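# Screw the lid onto the housing, then return tools

## Task

Take the lid from the tray and lay it flat on the housing's rim so the block under the lid sits inside the opening. Put one screw from the screw feeder through every lid hole and drive each one tight with the screwdriver motor: a screw counts as tight only when the motor halted on its own (driver_stopped_at_torque=1) and it was not turned or moved afterwards. A screw that was pushed in rather than turned must be backed fully out and driven again. No screw may be left inside the housing. The lid is too wide for grip50. Afterwards release everything, return every tool to its original stand slot, and move the arm well away from the tools. A tool locked to the arm counts as part of the arm.

## Robot and tools

Robot: one six-joint arm ending in a tool changer. The stand holds three tools: grip50 (50 mm two-finger gripper), grip85 (85 mm gripper) and driver (screwdriver with a spring-loaded hex key and a suction sleeve). Only one tool can be carried at a time. Cameras: cam_high and cam_low (896x504, fixed) and cam_wrist (504x504 fisheye, on the hand). Calibration lines for them are supplied; real poses may be off by a few degrees and millimetres.

Frames. Scene frame: origin on the table top under the arm base, +z up, +y to the left when facing +x. Positions are in metres, orientation as a wxyz quaternion. end_effector_position is always the centre of the changer's flat face. The face frame has z pointing out of the arm. Tool points, in mm along the face x, y, z axes: grip50 grip point (0, -25, 180); grip85 grip point (0, 0, 173) closed, 13 mm closer to the face when fully open; screwdriver key tip (66, 20, 345). Both grippers close along face x.

Row layout (16 numbers, all in [-1, 1], for the single arm): dx, dy, dz, rx, ry, rz, tool/lock, grip50_position, grip50_force_limit, grip50_speed, grip85_position, grip85_force_limit, grip85_speed, driver_spindle, driver_torque_limit, driver_sleeve_vacuum. The first six are an offset, not a pose: the changer face target relative to its measured pose at the start of the action, expressed in the face's own axes; 1.0 equals 0.6 m or 180 degrees, and rx, ry, rz form one rotation vector. Every row is measured from that same start pose, so rows do not add up. Each step the command is clipped to 70 mm and 16 degrees from the measured pose; big offsets take several actions.

Tool fields. lock: positive locks, negative unlocks (about 1 s), 0 keeps the last command. Gripper position: +1 fully open; -1 closes until blocked (pads meet near -0.65 on grip50, -0.8 on grip85). Force limit: -1 about 20 N up to +1 about 185 N (grip50) or 235 N (grip85). Speed: -1 about 20 mm/s to +1 about 150 mm/s. driver_spindle: +1 = 500 rpm clockwise (drives in), negative reverses; it keeps running between calls, so end actions with 0. driver_torque_limit: -1 = 0.3 N m to +1 = 1.2 N m. driver_sleeve_vacuum above 0.01 turns suction on. Tool fields only act while tool_id shows that tool and it is ready.

execute_actions(actions): list of actions; each action is a table of up to 15 rows, one per 1/30 s step; a short table repeats its last row to fill 15 steps. An empty list just returns state and images.
move(target, speed, blocking): target is one 16-number row whose offset is taken from the pose in the latest result showing one; the face travels straight there, for 0.5 to 10 s. speed in m/s, 0.002 to 0.5 (default 0.25), turning limited to twice that in rad/s. It does not avoid obstacles; faster or deeper contact presses harder. blocking=false returns after 0.5 s; then use wait or stop before other motion.
wait(seconds): 0 to 10, holds the last command. stop(): brakes a running move. zoom_image(camera, region): region [x0, y0, x1, y1] in pixels, at most 504x504. finished_scene(scene): ends the current scene by number; irreversible.

Results: state line with pose and velocities, a Hand target line (the pose the controller is heading to), step readings (HELD = step partly blocked), "pose unreachable" when the clearance check altered a command. The move line reports done, off_target, moving, held or fault, the distance to target, and limits (paced = clipped, held = steps blocked). object_status: 0 moving, 1 stopped while opening, 2 stopped while closing (a good grip), 3 at target or pads met. Opening: grip50 ≈ (250 - measured) x 0.202 mm; grip85 counts 78≈60 mm, 130≈40, 180≈20, 230 closed. Other readings: tool_id, plate_near, locked, unlocked, in_stand, unlock_refused, driver_screw_detected, driver_sleeve_vacuum_kpa, driver_turns, driver_stopped_at_torque.

Tool changing: align the face on the plate within about 1 mm and 1 degree, with face -y toward the open side of the fork. When plate_near=1, lock and wait for locked=1; the tool reads n/a until ready, and a gripper cycles closed then open. To remove: raise 10-30 mm (about 20), pull at least 110 mm along face -y, then lift. Return by the reverse path; when in_stand=1, keep still, unlock, wait for unlocked=1. Unlocking elsewhere is refused. Slots are 180 mm apart; fork arms sit 40-70 mm either side along face x, front ends 45 mm toward the open side, tops 18 mm below the plate face. The screwdriver's muffler passes just outside the +x fork arm.

Screwing: hold a screw with suction, press the key onto the head 2 mm past contact, turn slowly (spindle within ±0.2) and follow the screw down 0.7 mm per turn. The motor stops at 95% of the torque limit when seated or jammed. To restart after such a stop, set spindle to 0 or below for 0.5 s. If loosening does not reduce driver_turns, raise the torque limit.

Avoid: joint loads over limits (waist 54, shoulder 54, elbow 45, forearm roll 24.3, wrist pitch 17.1, wrist roll 17.1 N m), which halt the arm for 10 s; motor overheating (warning at 65 °C, stop at 80 °C); slams, drops, hard pushes, and anything leaving the table. Loose objects may occasionally get nudged.

Each tool is called as name(argument=value, ...) on one line, values as JSON.

## Session

execute_actions(actions=[])

Scene clock: 0.00 s.
end_effector_position=(+0.4586, -0.0205, +0.3200) locked=0 unlocked=1 plate_near=0 in_stand=0 unlock_refused=0 tool_id=none grip50_position_measured=n/a grip50_object_status=n/a grip85_position_measured=n/a grip85_object_status=n/a driver_sleeve_vacuum_kpa=n/a driver_screw_detected=n/a driver_stopped_at_torque=n/a driver_turns=n/a end_effector_quat_wxyz=(-0.002, +0.721, +0.693, +0.003) end_effector_velocity=(+0.001, +0.000, +0.000) end_effector_angular_velocity=(-0.000, -0.002, +0.001)
Joint positions: [-0.001 -0.271 -0.835  0.002 -0.563 -0.003]
Joint velocities: [ 0.001  0.    -0.001 -0.     0.002 -0.   ]
Joint torques (N m, as the arm reports them, + toward a larger angle): no reading
Motor temperatures (°C, as the motors report them): [30 29 35 32 39 39]
Hand target: +0.459, -0.021, +0.320; -0.002, +0.721, +0.693, +0.003

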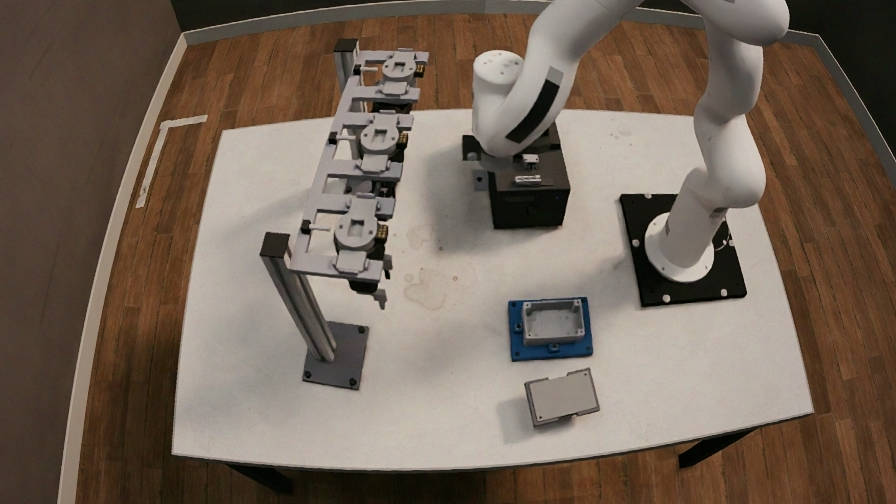

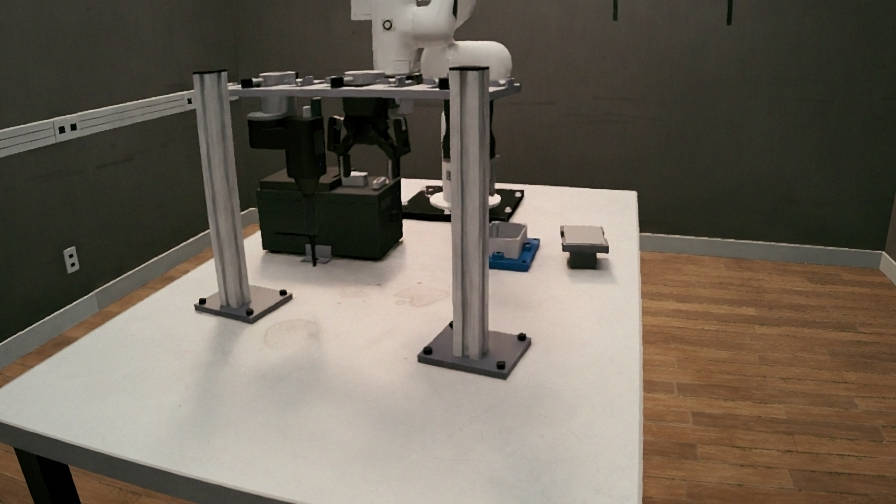

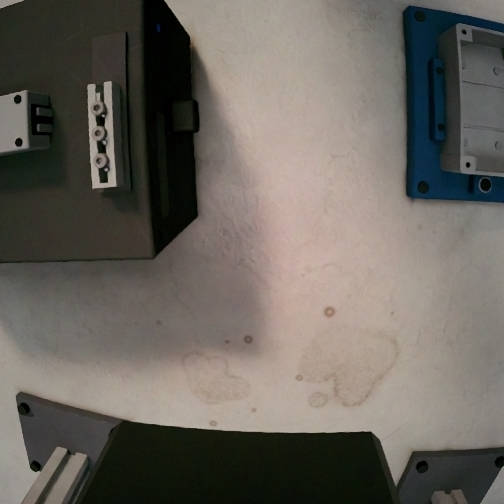

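zoom_image(camera="cam_high", region=[240, 30, 480, 320])

zoom_image(camera="cam_high", region=[480, 270, 640, 450])

zoom_image(camera="cam_low", region=[180, 50, 640, 300])

Region (240, 30, 480, 320) of cam_high's 896x504 image, scaled by 1.738, with more detail than that image has; it fills the left 417 columns of this view, and the rest is white.

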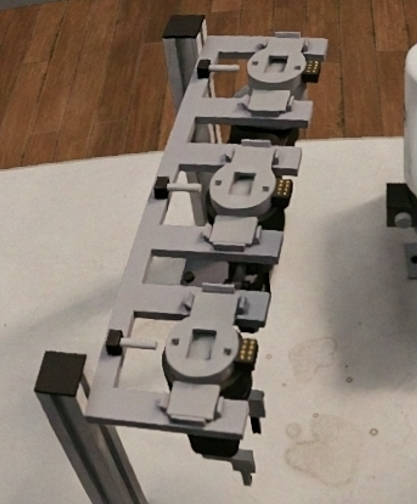

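Region (480, 270, 640, 450) of cam_high's 896x504 image, scaled by 2.800, with more detail than that image has.

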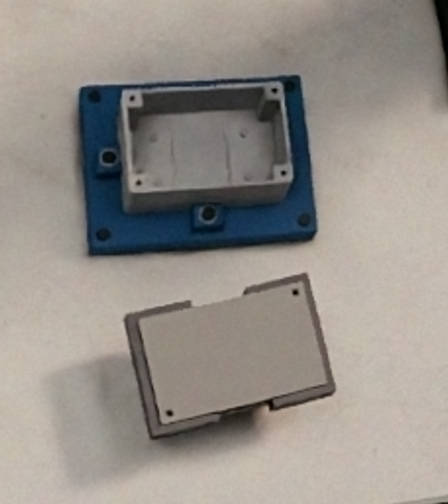

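Region (180, 50, 640, 300) of cam_low's 896x504 image, scaled by 1.096, with more detail than that image has; it fills the top 274 rows of this view, and the rest is white.

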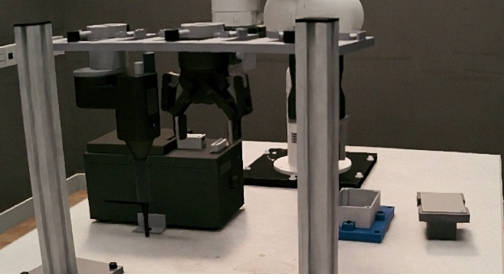

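move(target=[0,0.1,-0.42,0,0,0.044,0,0,0,0,0,0,0,0,0,0], speed=0.4)

Scene clock: 77.93 s.
end_effector_position=(+0.5181, -0.0244, +0.5715) locked=0 unlocked=1 plate_near=0 in_stand=0 unlock_refused=0 tool_id=none grip50_position_measured=n/a grip50_object_status=n/a grip85_position_measured=n/a grip85_object_status=n/a driver_sleeve_vacuum_kpa=n/a driver_screw_detected=n/a driver_stopped_at_torque=n/a driver_turns=n/a end_effector_quat_wxyz=(-0.002, +0.767, +0.642, +0.003) end_effector_velocity=(+0.001, +0.000, +0.003) end_effector_angular_velocity=(+0.000, -0.004, -0.000)
Joint positions: [-0.001 -0.177 -1.329  0.002 -1.151  0.136]
Joint velocities: [ 0.001 -0.    -0.007  0.    -0.003  0.001]
Joint torques (N m, as the arm reports them, + toward a larger angle): [ -1.98  27.78 -17.9    0.39   0.1   -0.24]
Motor temperatures (°C, as the motors report them): [30 30 36 32 39 39]
Hand target: +0.518, -0.024, +0.572; -0.002, +0.767, +0.642, +0.003
Off the commanded pose: 0.001 m, 0 deg.
move: done
camera_calibration (this result's frames):
cam_wrist: T_world_to_cam=[[0.13407, 0.990962, -0.00432819, -0.0467024], [0.962699, -0.129208, 0.23773, -0.578198], [0.235022, -0.0360393, -0.971322, 0.47886], [0, 0, 0, 1]] pos_world=[0.450349, -0.0111697, 0.60238]

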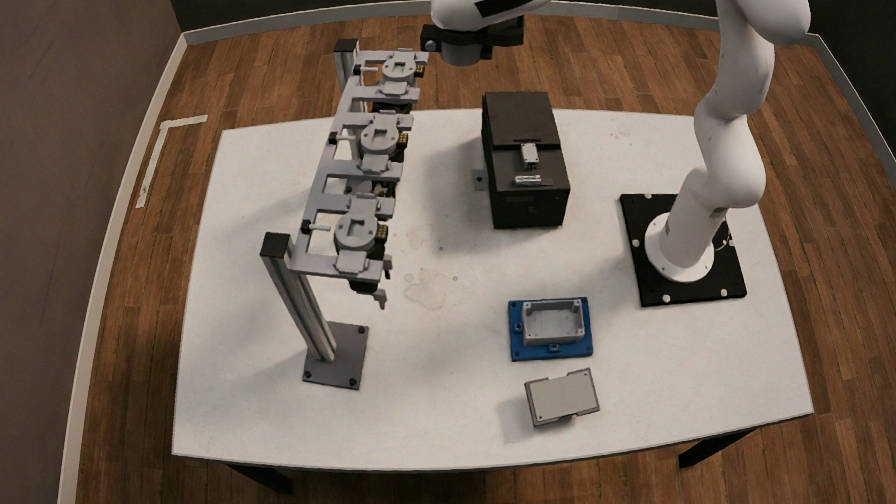

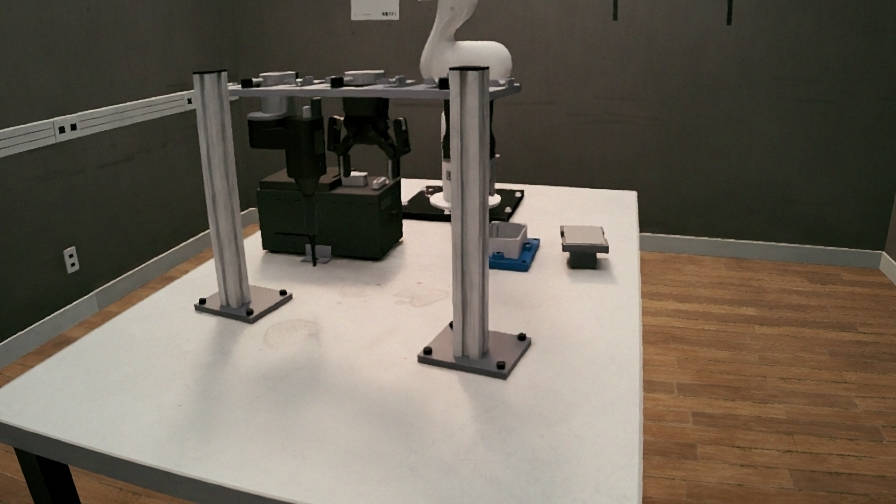

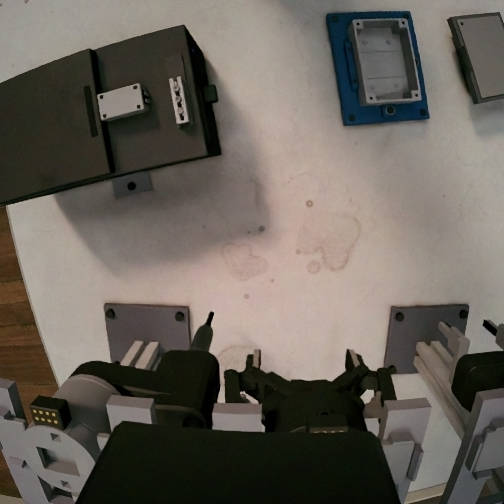

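move(target=[0.062,0.187,0,0,0,0,0,0,0,0,0,0,0,0,0,0], speed=0.3)

Scene clock: 95.30 s.
end_effector_position=(+0.6349, -0.0078, +0.5719) locked=0 unlocked=1 plate_near=0 in_stand=0 unlock_refused=0 tool_id=none grip50_position_measured=n/a grip50_object_status=n/a grip85_position_measured=n/a grip85_object_status=n/a driver_sleeve_vacuum_kpa=n/a driver_screw_detected=n/a driver_stopped_at_torque=n/a driver_turns=n/a end_effector_quat_wxyz=(-0.002, +0.767, +0.642, +0.003) end_effector_velocity=(+0.002, -0.000, -0.000) end_effector_angular_velocity=(+0.001, -0.001, -0.001)
Joint positions: [ 0.032 -0.49  -1.731  0.002 -1.24   0.169]
Joint velocities: [-0.    -0.004 -0.006  0.001 -0.001  0.   ]
Joint torques (N m, as the arm reports them, + toward a larger angle): [ -1.04  44.1  -18.42   0.05  -0.03  -0.19]
Motor temperatures (°C, as the motors report them): [30 30 36 32 39 39]
Hand target: +0.635, -0.008, +0.572; -0.002, +0.767, +0.642, +0.003
Off the commanded pose: 0.000 m, 0 deg.
move: done
camera_calibration (this result's frames):
cam_wrist: T_world_to_cam=[[0.133973, 0.990976, -0.00421308, -0.0787806], [0.962673, -0.129135, 0.237874, -0.688643], [0.235183, -0.0359244, -0.971287, 0.452224], [0, 0, 0, 1]] pos_world=[0.567137, 0.00538771, 0.602718]

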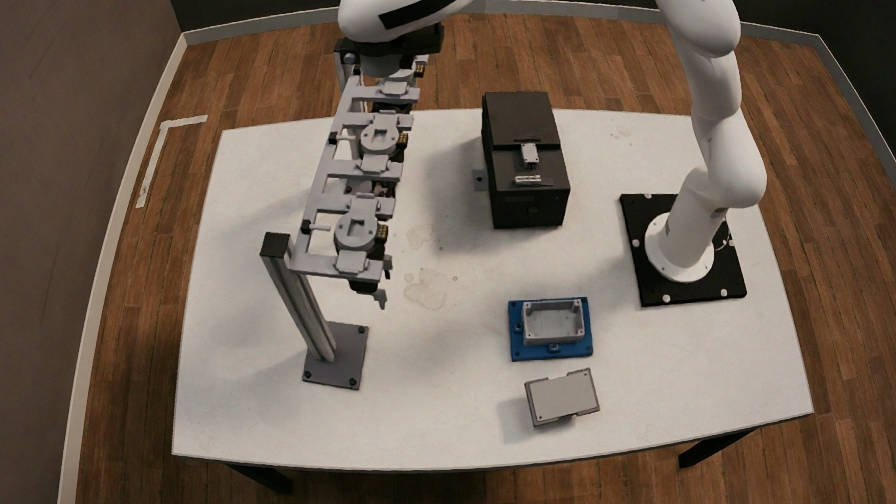

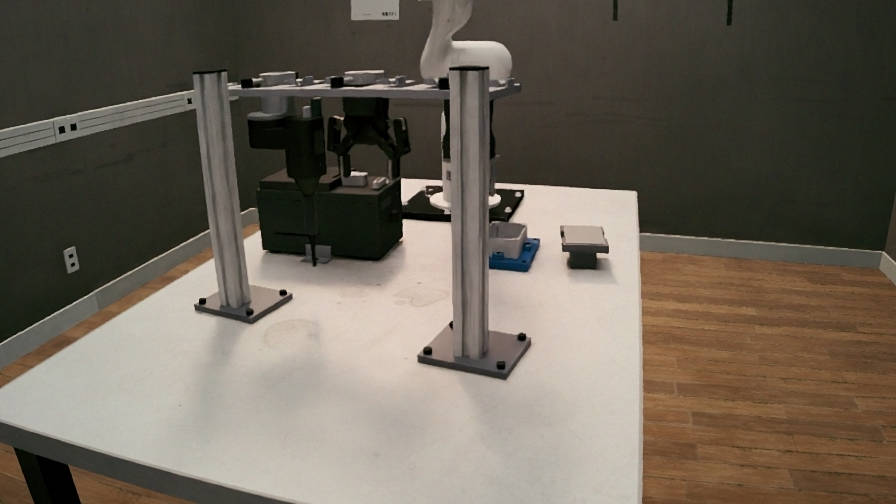

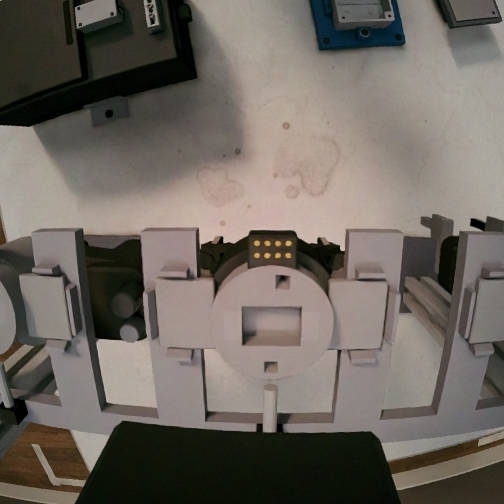

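zoom_image(camera="cam_wrist", region=[130, 210, 420, 420])

Region (130, 210, 420, 420) of cam_wrist's 504x504 image, scaled by 1.738, with more detail than that image has; it fills the top 365 rows of this view, and the rest is white.

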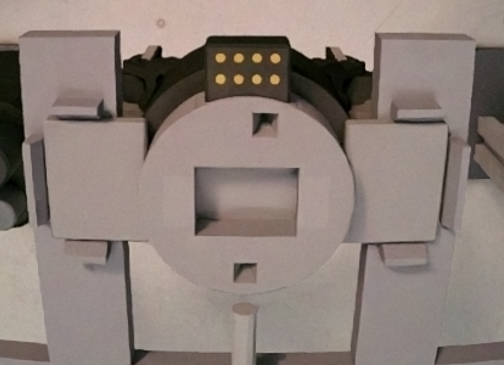

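move(target=[0.021,0.031,0.15,0,0,0,0,0,0,0,0,0,0,0,0,0], speed=0.2)

zoom_image(camera="cam_wrist", region=[100, 230, 420, 450])

Scene clock: 132.50 s.
end_effector_position=(+0.6555, +0.0017, +0.4824) locked=0 unlocked=1 plate_near=0 in_stand=0 unlock_refused=0 tool_id=none grip50_position_measured=n/a grip50_object_status=n/a grip85_position_measured=n/a grip85_object_status=n/a driver_sleeve_vacuum_kpa=n/a driver_screw_detected=n/a driver_stopped_at_torque=n/a driver_turns=n/a end_effector_quat_wxyz=(-0.002, +0.767, +0.642, +0.003) end_effector_velocity=(+0.001, +0.001, -0.002) end_effector_angular_velocity=(-0.001, -0.001, +0.001)
Joint positions: [ 0.046 -0.567 -1.643  0.002 -1.074  0.183]
Joint velocities: [ 0.001 -0.002  0.001 -0.001  0.004  0.   ]
Joint torques (N m, as the arm reports them, + toward a larger angle): [ -1.99  47.89 -18.32   0.45  -0.06  -0.22]
Motor temperatures (°C, as the motors report them): [30 30 37 32 39 39]
Hand target: +0.656, +0.002, +0.482; -0.002, +0.767, +0.642, +0.003
Off the commanded pose: 0.001 m, 0 deg.
move: done
camera_calibration (this result's frames):
cam_wrist: T_world_to_cam=[[0.134263, 0.990937, -0.00420832, -0.0915996], [0.962487, -0.129396, 0.238485, -0.686138], [0.235779, -0.0360702, -0.971137, 0.36039], [0, 0, 0, 1]] pos_world=[0.587725, 0.0149854, 0.513236]

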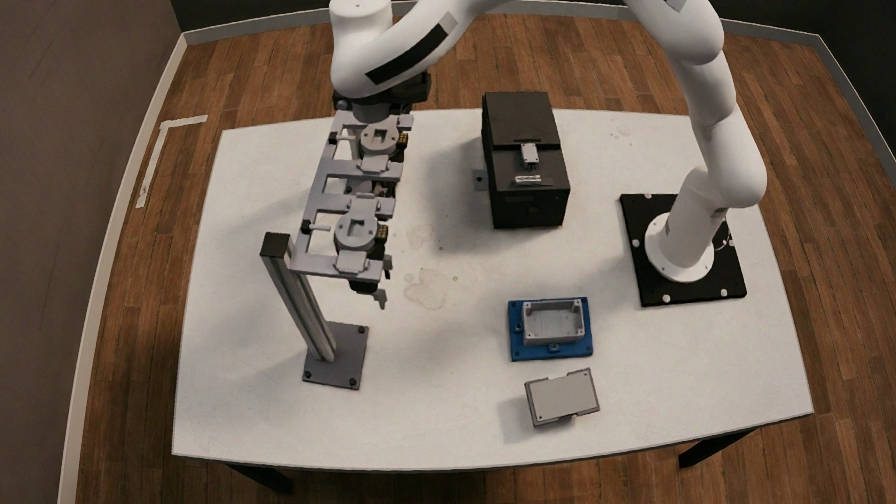

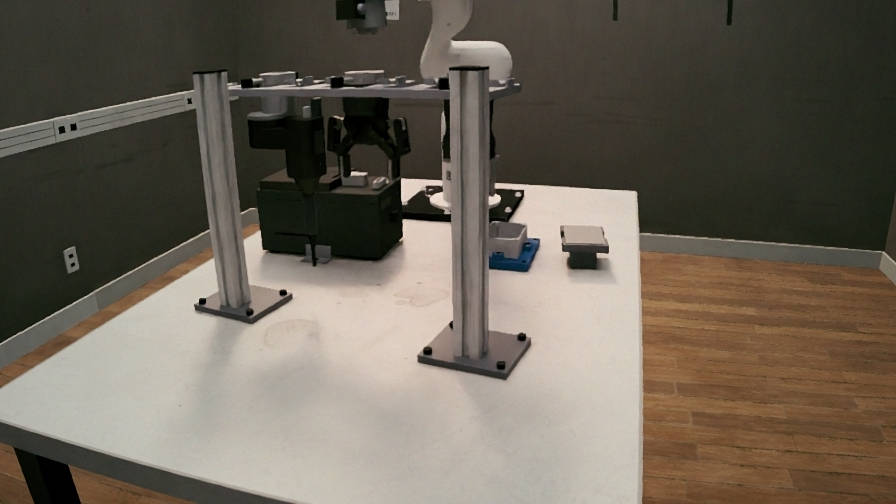

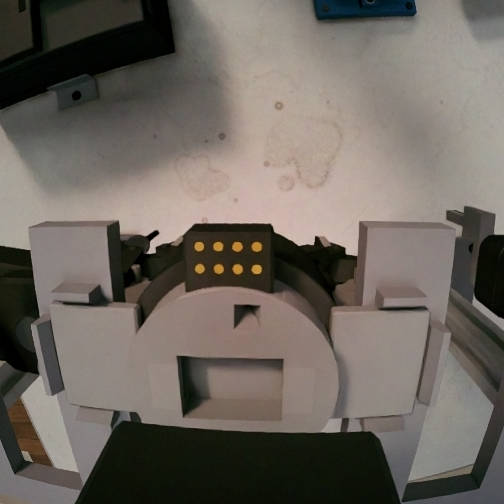

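Region (100, 230, 420, 450) of cam_wrist's 504x504 image, scaled by 1.575, with more detail than that image has; it fills the top 346 rows of this view, and the rest is white.

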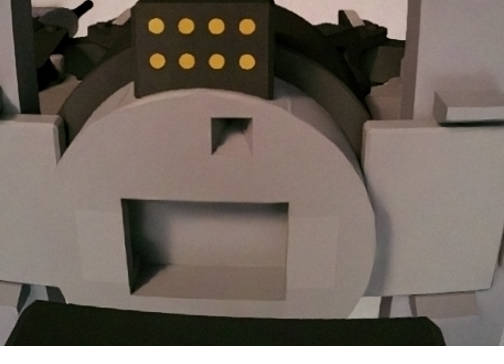

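move(target=[-0.0075,0.0033,0.095,0,0,0,0,0,0,0,0,0,0,0,0,0], speed=0.1)

zoom_image(camera="cam_low", region=[310, 30, 430, 110])

zoom_image(camera="cam_high", region=[320, 60, 460, 180])

Scene clock: 203.87 s.
end_effector_position=(+0.6568, -0.0027, +0.4257) locked=0 unlocked=1 plate_near=0 in_stand=0 unlock_refused=0 tool_id=none grip50_position_measured=n/a grip50_object_status=n/a grip85_position_measured=n/a grip85_object_status=n/a driver_sleeve_vacuum_kpa=n/a driver_screw_detected=n/a driver_stopped_at_torque=n/a driver_turns=n/a end_effector_quat_wxyz=(-0.002, +0.767, +0.642, +0.003) end_effector_velocity=(+0.000, -0.000, -0.000) end_effector_angular_velocity=(-0.000, -0.000, -0.000)
Joint positions: [ 0.039 -0.603 -1.568  0.002 -0.963  0.176]
Joint velocities: [-0.    -0.     0.    -0.001  0.001  0.   ]
Joint torques (N m, as the arm reports them, + toward a larger angle): [ -2.17  48.1  -17.38   0.4   -0.11  -0.2 ]
Motor temperatures (°C, as the motors report them): [30 31 37 32 39 39]
Hand target: +0.657, -0.003, +0.425; -0.002, +0.767, +0.642, +0.003
Off the commanded pose: 0.000 m, 0 deg.
move: done
camera_calibration (this result's frames):
cam_wrist: T_world_to_cam=[[0.134421, 0.990915, -0.00426215, -0.0876909], [0.962381, -0.129523, 0.238844, -0.674482], [0.236122, -0.0362074, -0.971049, 0.304575], [0, 0, 0, 1]] pos_world=[0.58898, 0.0105612, 0.456479]

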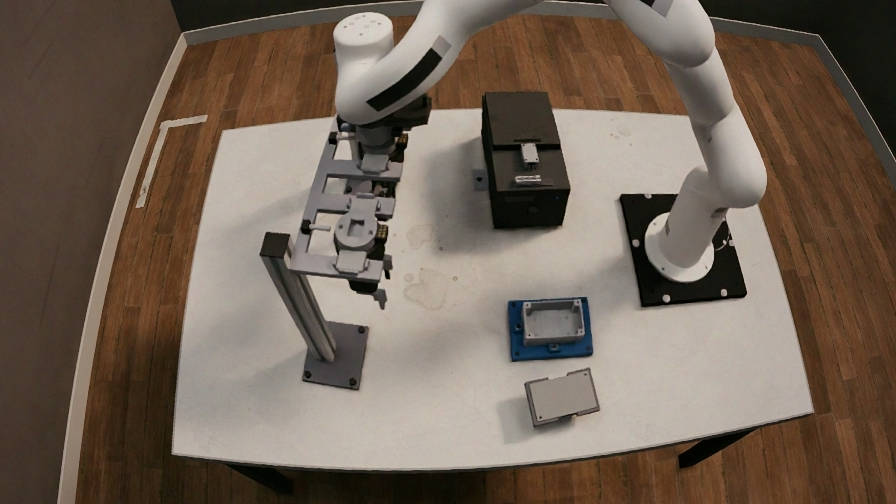

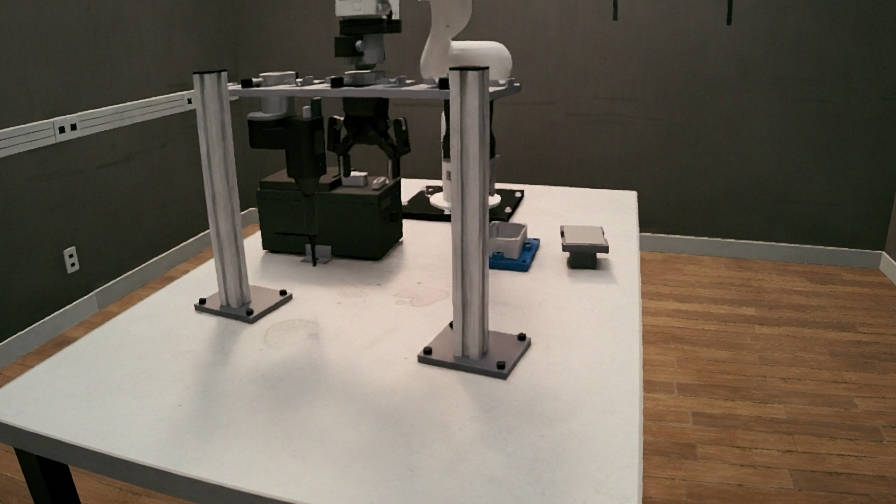

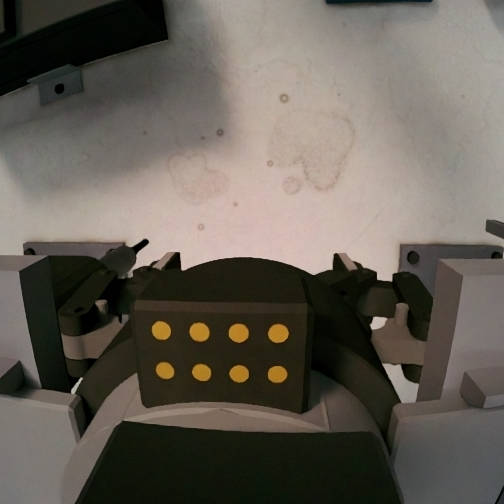

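Region (310, 30, 430, 110) of cam_low's 896x504 image, scaled by 4.200, with more detail than that image has.

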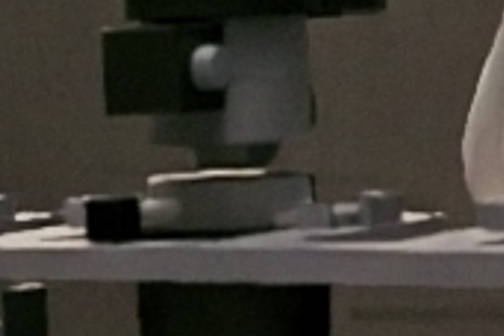

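Region (320, 60, 460, 180) of cam_high's 896x504 image, scaled by 3.600, with more detail than that image has; it fills the top 432 rows of this view, and the rest is white.

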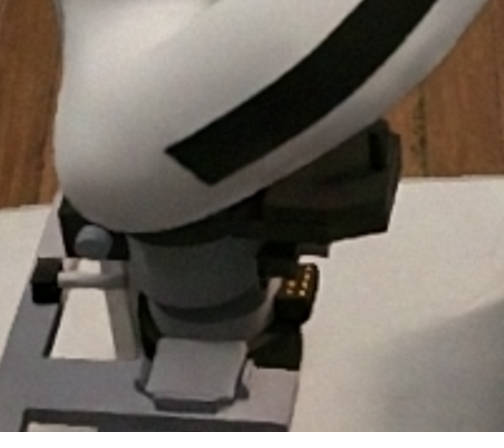

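move(target=[0,0,0.02,0,0,0,0,0,0,0,0,0,0,0,0,0], speed=0.02)

zoom_image(camera="cam_low", region=[310, 30, 430, 110])

Scene clock: 218.93 s.
end_effector_position=(+0.6586, -0.0027, +0.4213) locked=0 unlocked=1 plate_near=0 in_stand=0 unlock_refused=0 tool_id=none grip50_position_measured=n/a grip50_object_status=n/a grip85_position_measured=n/a grip85_object_status=n/a driver_sleeve_vacuum_kpa=n/a driver_screw_detected=n/a driver_stopped_at_torque=n/a driver_turns=n/a end_effector_quat_wxyz=(+0.002, +0.767, +0.641, +0.008) end_effector_velocity=(+0.001, +0.000, +0.000) end_effector_angular_velocity=(+0.000, -0.007, +0.000)
Joint positions: [ 0.039 -0.606 -1.561  0.002 -0.941  0.176]
Joint velocities: [ 0.     0.001  0.001  0.001  0.007 -0.   ]
Joint torques (N m, as the arm reports them, + toward a larger angle): [-1.56 -7.28  0.97  0.52  2.13 -0.34]
Motor temperatures (°C, as the motors report them): [30 31 37 32 39 39]
Hand target: +0.657, -0.003, +0.414; -0.002, +0.767, +0.642, +0.003
Off the commanded pose: 0.008 m, 1 deg.
move: off_target
camera_calibration (this result's frames):
cam_wrist: T_world_to_cam=[[0.134595, 0.990897, -0.00256676, -0.0888022], [0.959163, -0.129633, 0.251401, -0.678361], [0.248779, -0.0362991, -0.96788, 0.290172], [0, 0, 0, 1]] pos_world=[0.590422, 0.010589, 0.451164]

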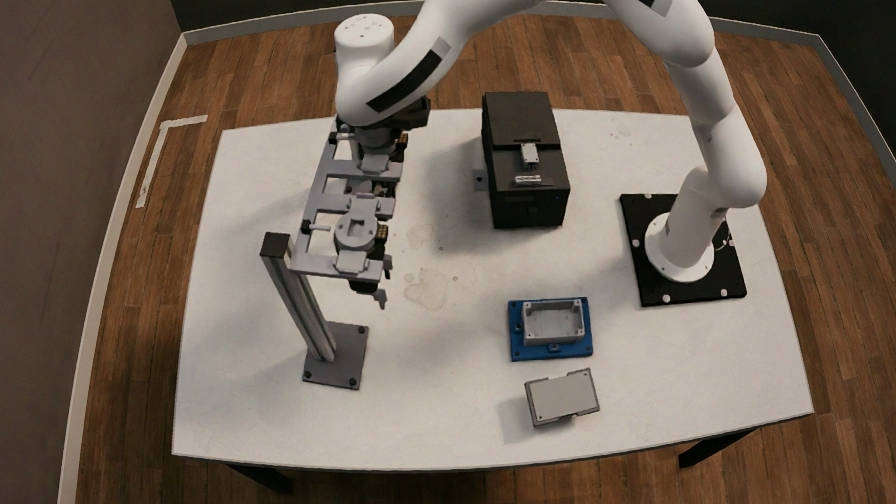

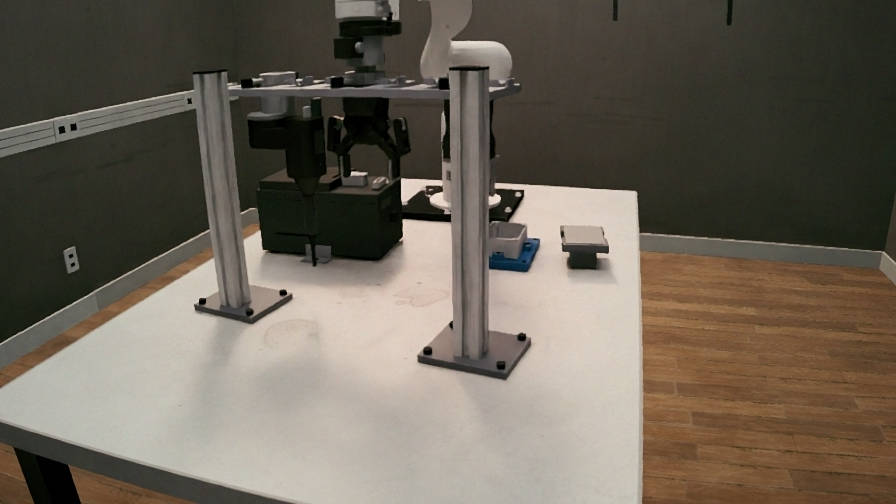

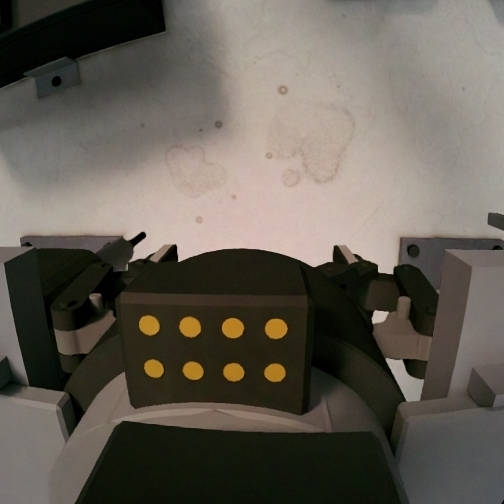

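Region (310, 30, 430, 110) of cam_low's 896x504 image, scaled by 4.200, with more detail than that image has.

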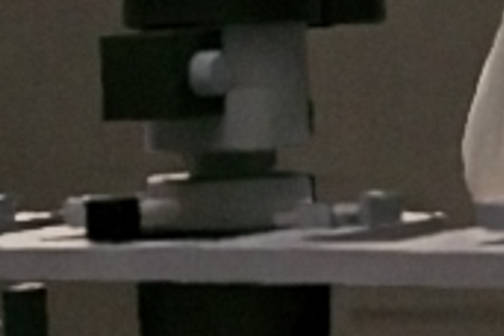

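move(target=[0,-0.003,-0.008,0,0,0,0,0,0,0,0,0,0,0,0,0], speed=0.03)

zoom_image(camera="cam_wrist", region=[0, 220, 504, 504])

Scene clock: 244.87 s.
end_effector_position=(+0.6567, -0.0024, +0.4256) locked=0 unlocked=1 plate_near=0 in_stand=0 unlock_refused=0 tool_id=none grip50_position_measured=n/a grip50_object_status=n/a grip85_position_measured=n/a grip85_object_status=n/a driver_sleeve_vacuum_kpa=n/a driver_screw_detected=n/a driver_stopped_at_torque=n/a driver_turns=n/a end_effector_quat_wxyz=(+0.002, +0.767, +0.642, +0.008) end_effector_velocity=(+0.001, -0.000, +0.004) end_effector_angular_velocity=(-0.000, -0.008, +0.000)
Joint positions: [ 0.04  -0.598 -1.559  0.002 -0.947  0.177]
Joint velocities: [-0.     0.003 -0.004 -0.001  0.001 -0.   ]
Joint torques (N m, as the arm reports them, + toward a larger angle): [ -1.31  48.34 -17.73   0.07   0.03  -0.22]
Motor temperatures (°C, as the motors report them): [30 30 36 32 40 39]
Hand target: +0.657, -0.002, +0.426; +0.002, +0.767, +0.642, +0.008
Off the commanded pose: 0.000 m, 0 deg.
move: done
camera_calibration (this result's frames):
cam_wrist: T_world_to_cam=[[0.134585, 0.990899, -0.00266517, -0.0887789], [0.959384, -0.12963, 0.250557, -0.67733], [0.247931, -0.0362781, -0.968098, 0.295501], [0, 0, 0, 1]] pos_world=[0.588504, 0.0108886, 0.455547]

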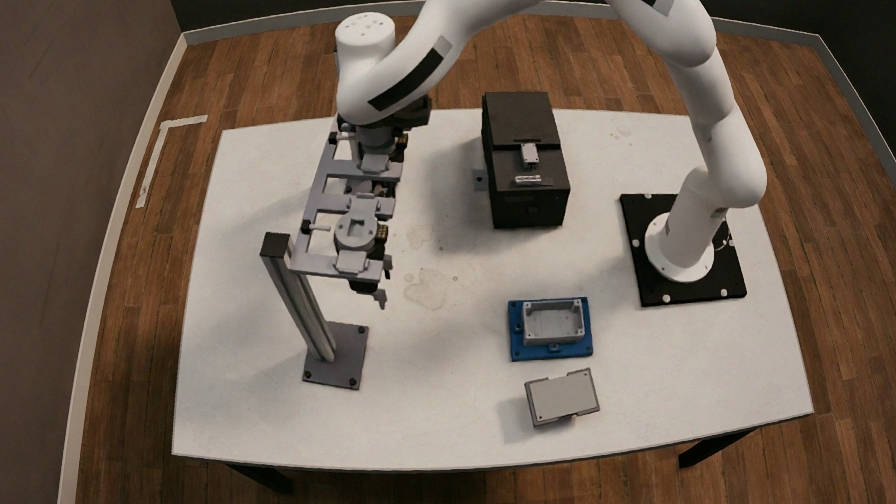

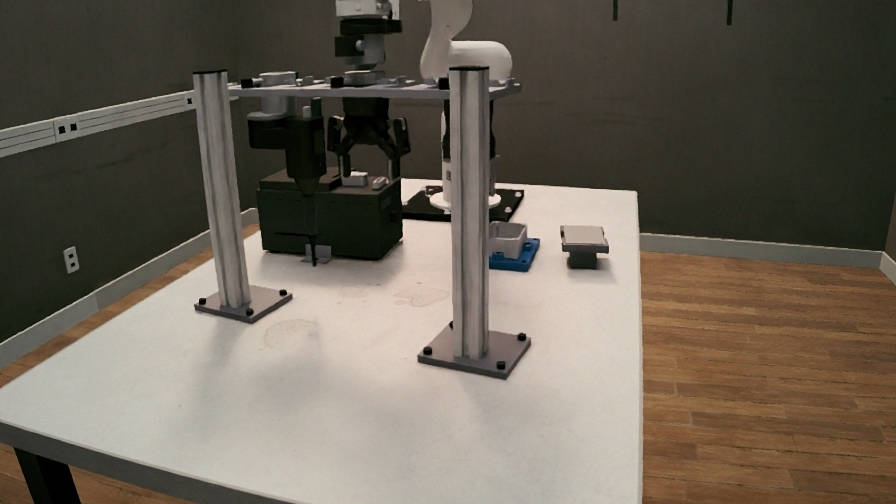

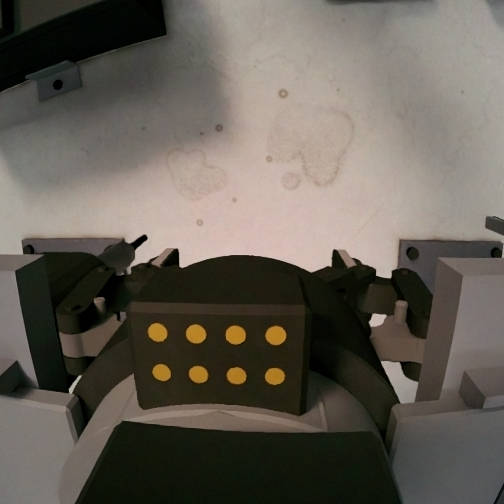

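Region (0, 220, 504, 504) of cam_wrist's 504x504 image, scaled by 1.000; it fills the top 284 rows of this view, and the rest is white.

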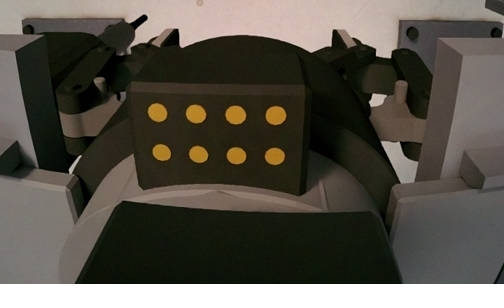

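zoom_image(camera="cam_wrist", region=[380, 230, 504, 330])

zoom_image(camera="cam_wrist", region=[0, 230, 124, 330])

Region (380, 230, 504, 330) of cam_wrist's 504x504 image, scaled by 4.065, with more detail than that image has; it fills the top 406 rows of this view, and the rest is white.

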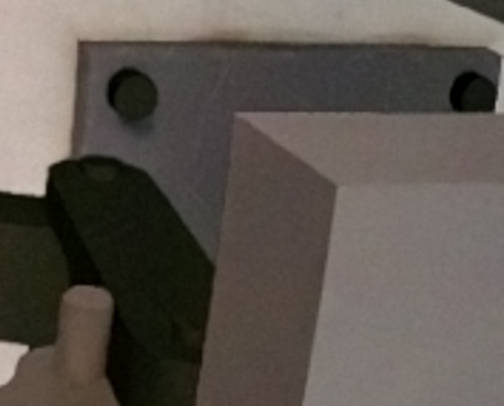

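Region (0, 230, 124, 330) of cam_wrist's 504x504 image, scaled by 4.065, with more detail than that image has; it fills the top 406 rows of this view, and the rest is white.

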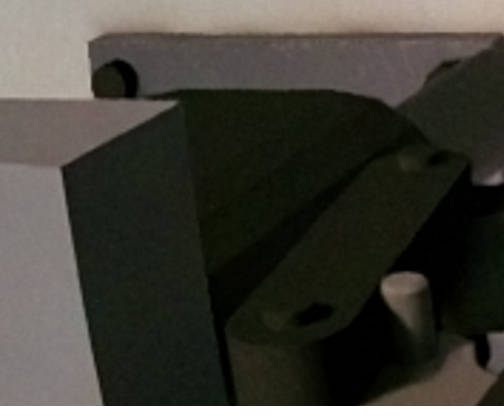

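move(target=[0,-0.0058,0,0.0041,0,-0.01,0,0,0,0,0,0,0,0,0,0], speed=0.03)

execute_actions(actions=[[[0,0,0.005,0,0,0,0,0,0,0,0,0,0,0,0,0]],[[0,0,0.005,0,0,0,0,0,0,0,0,0,0,0,0,0]],[[0,0,0.005,0,0,0,0,0,0,0,0,0,0,0,0,0]]])

Scene clock: 331.50 s.
end_effector_position=(+0.6533, -0.0018, +0.4256) locked=0 unlocked=1 plate_near=0 in_stand=0 unlock_refused=0 tool_id=none grip50_position_measured=n/a grip50_object_status=n/a grip85_position_measured=n/a grip85_object_status=n/a driver_sleeve_vacuum_kpa=n/a driver_screw_detected=n/a driver_stopped_at_torque=n/a driver_turns=n/a end_effector_quat_wxyz=(-0.003, +0.757, +0.653, +0.004) end_effector_velocity=(-0.001, +0.001, +0.000) end_effector_angular_velocity=(+0.001, +0.004, +0.006)
Joint positions: [ 0.04  -0.594 -1.554  0.004 -0.958  0.144]
Joint velocities: [ 0.001  0.     0.     0.001 -0.004 -0.005]
Joint torques (N m, as the arm reports them, + toward a larger angle): [ -1.11  48.48 -17.79   0.14   0.09  -0.26]
Motor temperatures (°C, as the motors report them): [30 31 37 32 39 39]
Hand target: +0.653, -0.002, +0.426; -0.003, +0.757, +0.654, +0.004
Off the commanded pose: 0.000 m, 0 deg.
move: done
camera_calibration (this result's frames):
cam_wrist: T_world_to_cam=[[0.103542, 0.994622, -0.00232593, -0.0687935], [0.965982, -0.100003, 0.238491, -0.673109], [0.236976, -0.0269407, -0.971142, 0.304795], [0, 0, 0, 1]] pos_world=[0.585105, 0.00932211, 0.45637]

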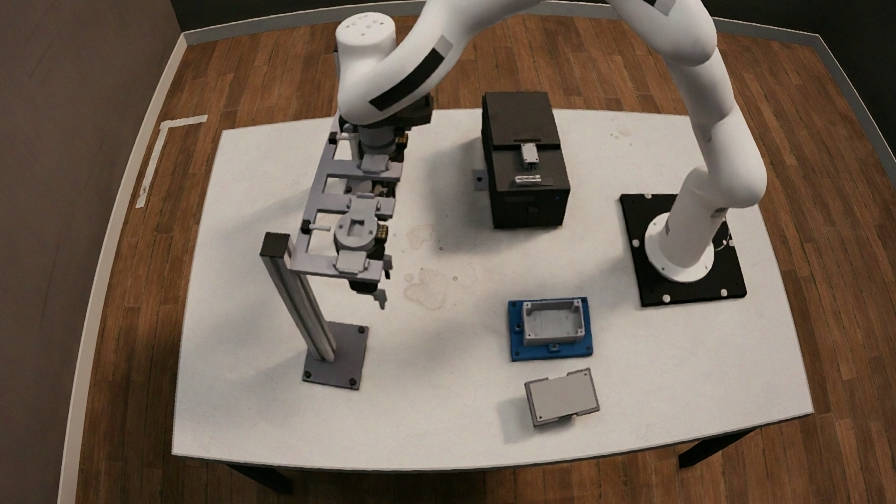

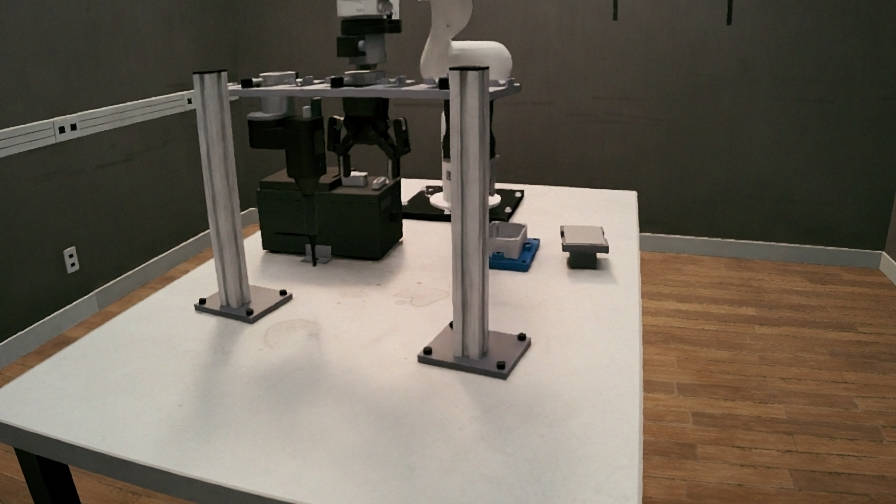

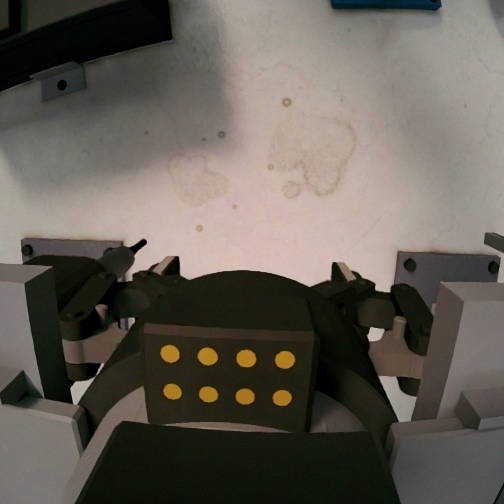

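Scene clock: 333.00 s.
end_effector_position=(+0.6542, -0.0019, +0.4206) locked=0 unlocked=1 plate_near=0 in_stand=0 unlock_refused=0 tool_id=none grip50_position_measured=n/a grip50_object_status=n/a grip85_position_measured=n/a grip85_object_status=n/a driver_sleeve_vacuum_kpa=n/a driver_screw_detected=n/a driver_stopped_at_torque=n/a driver_turns=n/a end_effector_quat_wxyz=(-0.001, +0.757, +0.653, +0.006) end_effector_velocity=(+0.000, +0.000, -0.000) end_effector_angular_velocity=(+0.001, -0.002, -0.000)
Joint positions: [ 0.04  -0.598 -1.547  0.004 -0.942  0.144]
Joint velocities: [ 0.001 -0.     0.     0.001  0.003  0.   ]
Joint torques (N m, as the arm reports them, + toward a larger angle): [ 4.89  9.11 -4.09  0.95  1.7  -0.21]
Motor temperatures (°C, as the motors report them): [30 31 37 32 39 39]
Hand target: +0.654, -0.002, +0.418; -0.002, +0.757, +0.653, +0.005
Off the commanded pose: 0.003 m, 0 deg.
Step readings (end_effector_position; steps 1 to 15: 1st action; 16 to 30: 2nd action; 31 to 45: 3rd action):
0: (+0.6533, -0.0018, +0.4256)
1: (+0.6533, -0.0018, +0.4255)
2: (+0.6533, -0.0018, +0.4252)
4: (+0.6533, -0.0018, +0.4237)
8: (+0.6533, -0.0018, +0.4226)
15: (+0.6533, -0.0018, +0.4226)
16: (+0.6533, -0.0018, +0.4226)
17: (+0.6533, -0.0017, +0.4222)
19: (+0.6535, -0.0019, +0.4214)
23: (+0.6536, -0.0019, +0.4212)
30: (+0.6536, -0.0019, +0.4210)
31: (+0.6536, -0.0019, +0.4209)
32: (+0.6536, -0.0019, +0.4208)
34: (+0.6539, -0.0019, +0.4206)
38: (+0.6541, -0.0019, +0.4206)
45: end_effector_position above
camera_calibration (this result's frames):
cam_wrist: T_world_to_cam=[[0.103818, 0.994595, -0.0017196, -0.0691826], [0.964324, -0.100235, 0.245015, -0.674469], [0.243518, -0.0270952, -0.969518, 0.294795], [0, 0, 0, 1]] pos_world=[0.585801, 0.0091911, 0.450946]

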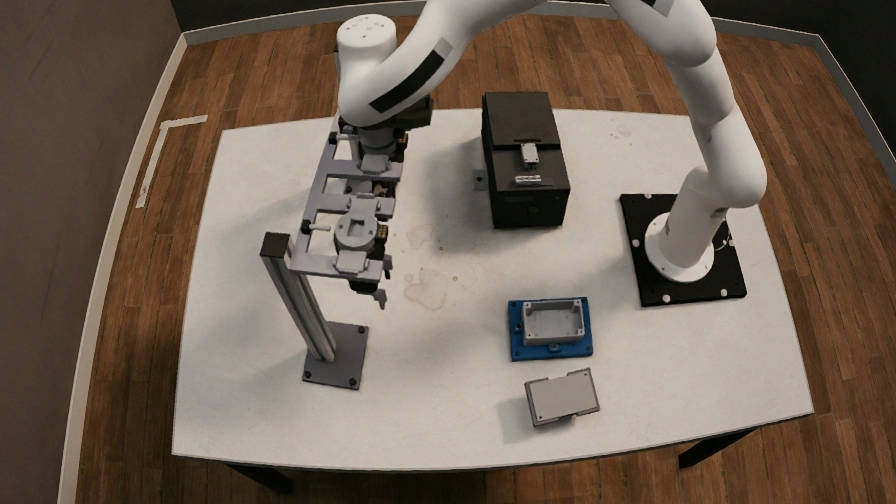

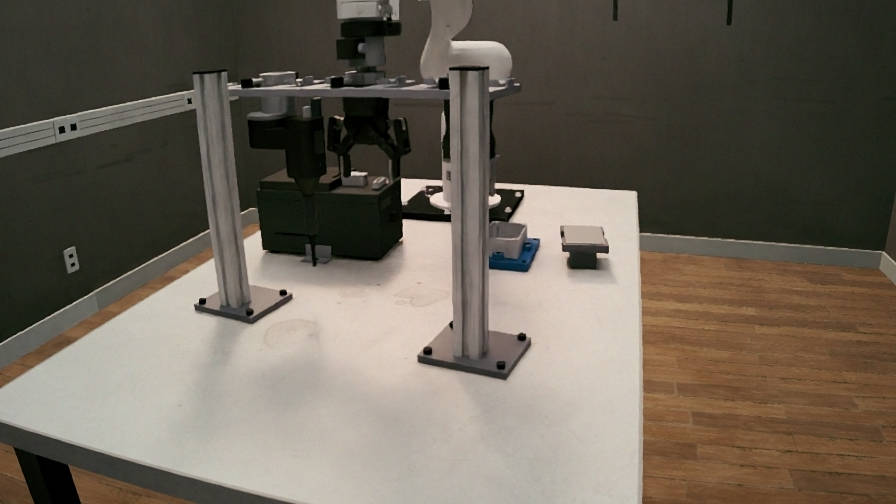

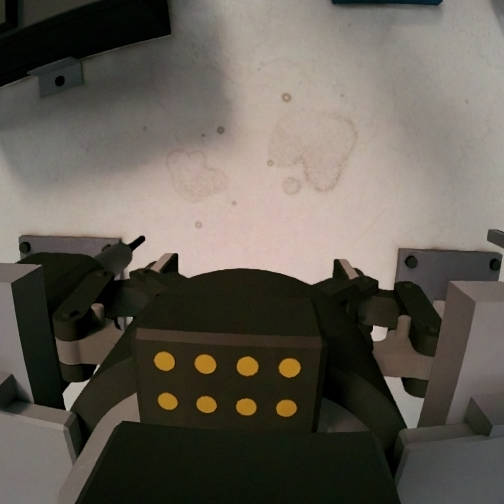

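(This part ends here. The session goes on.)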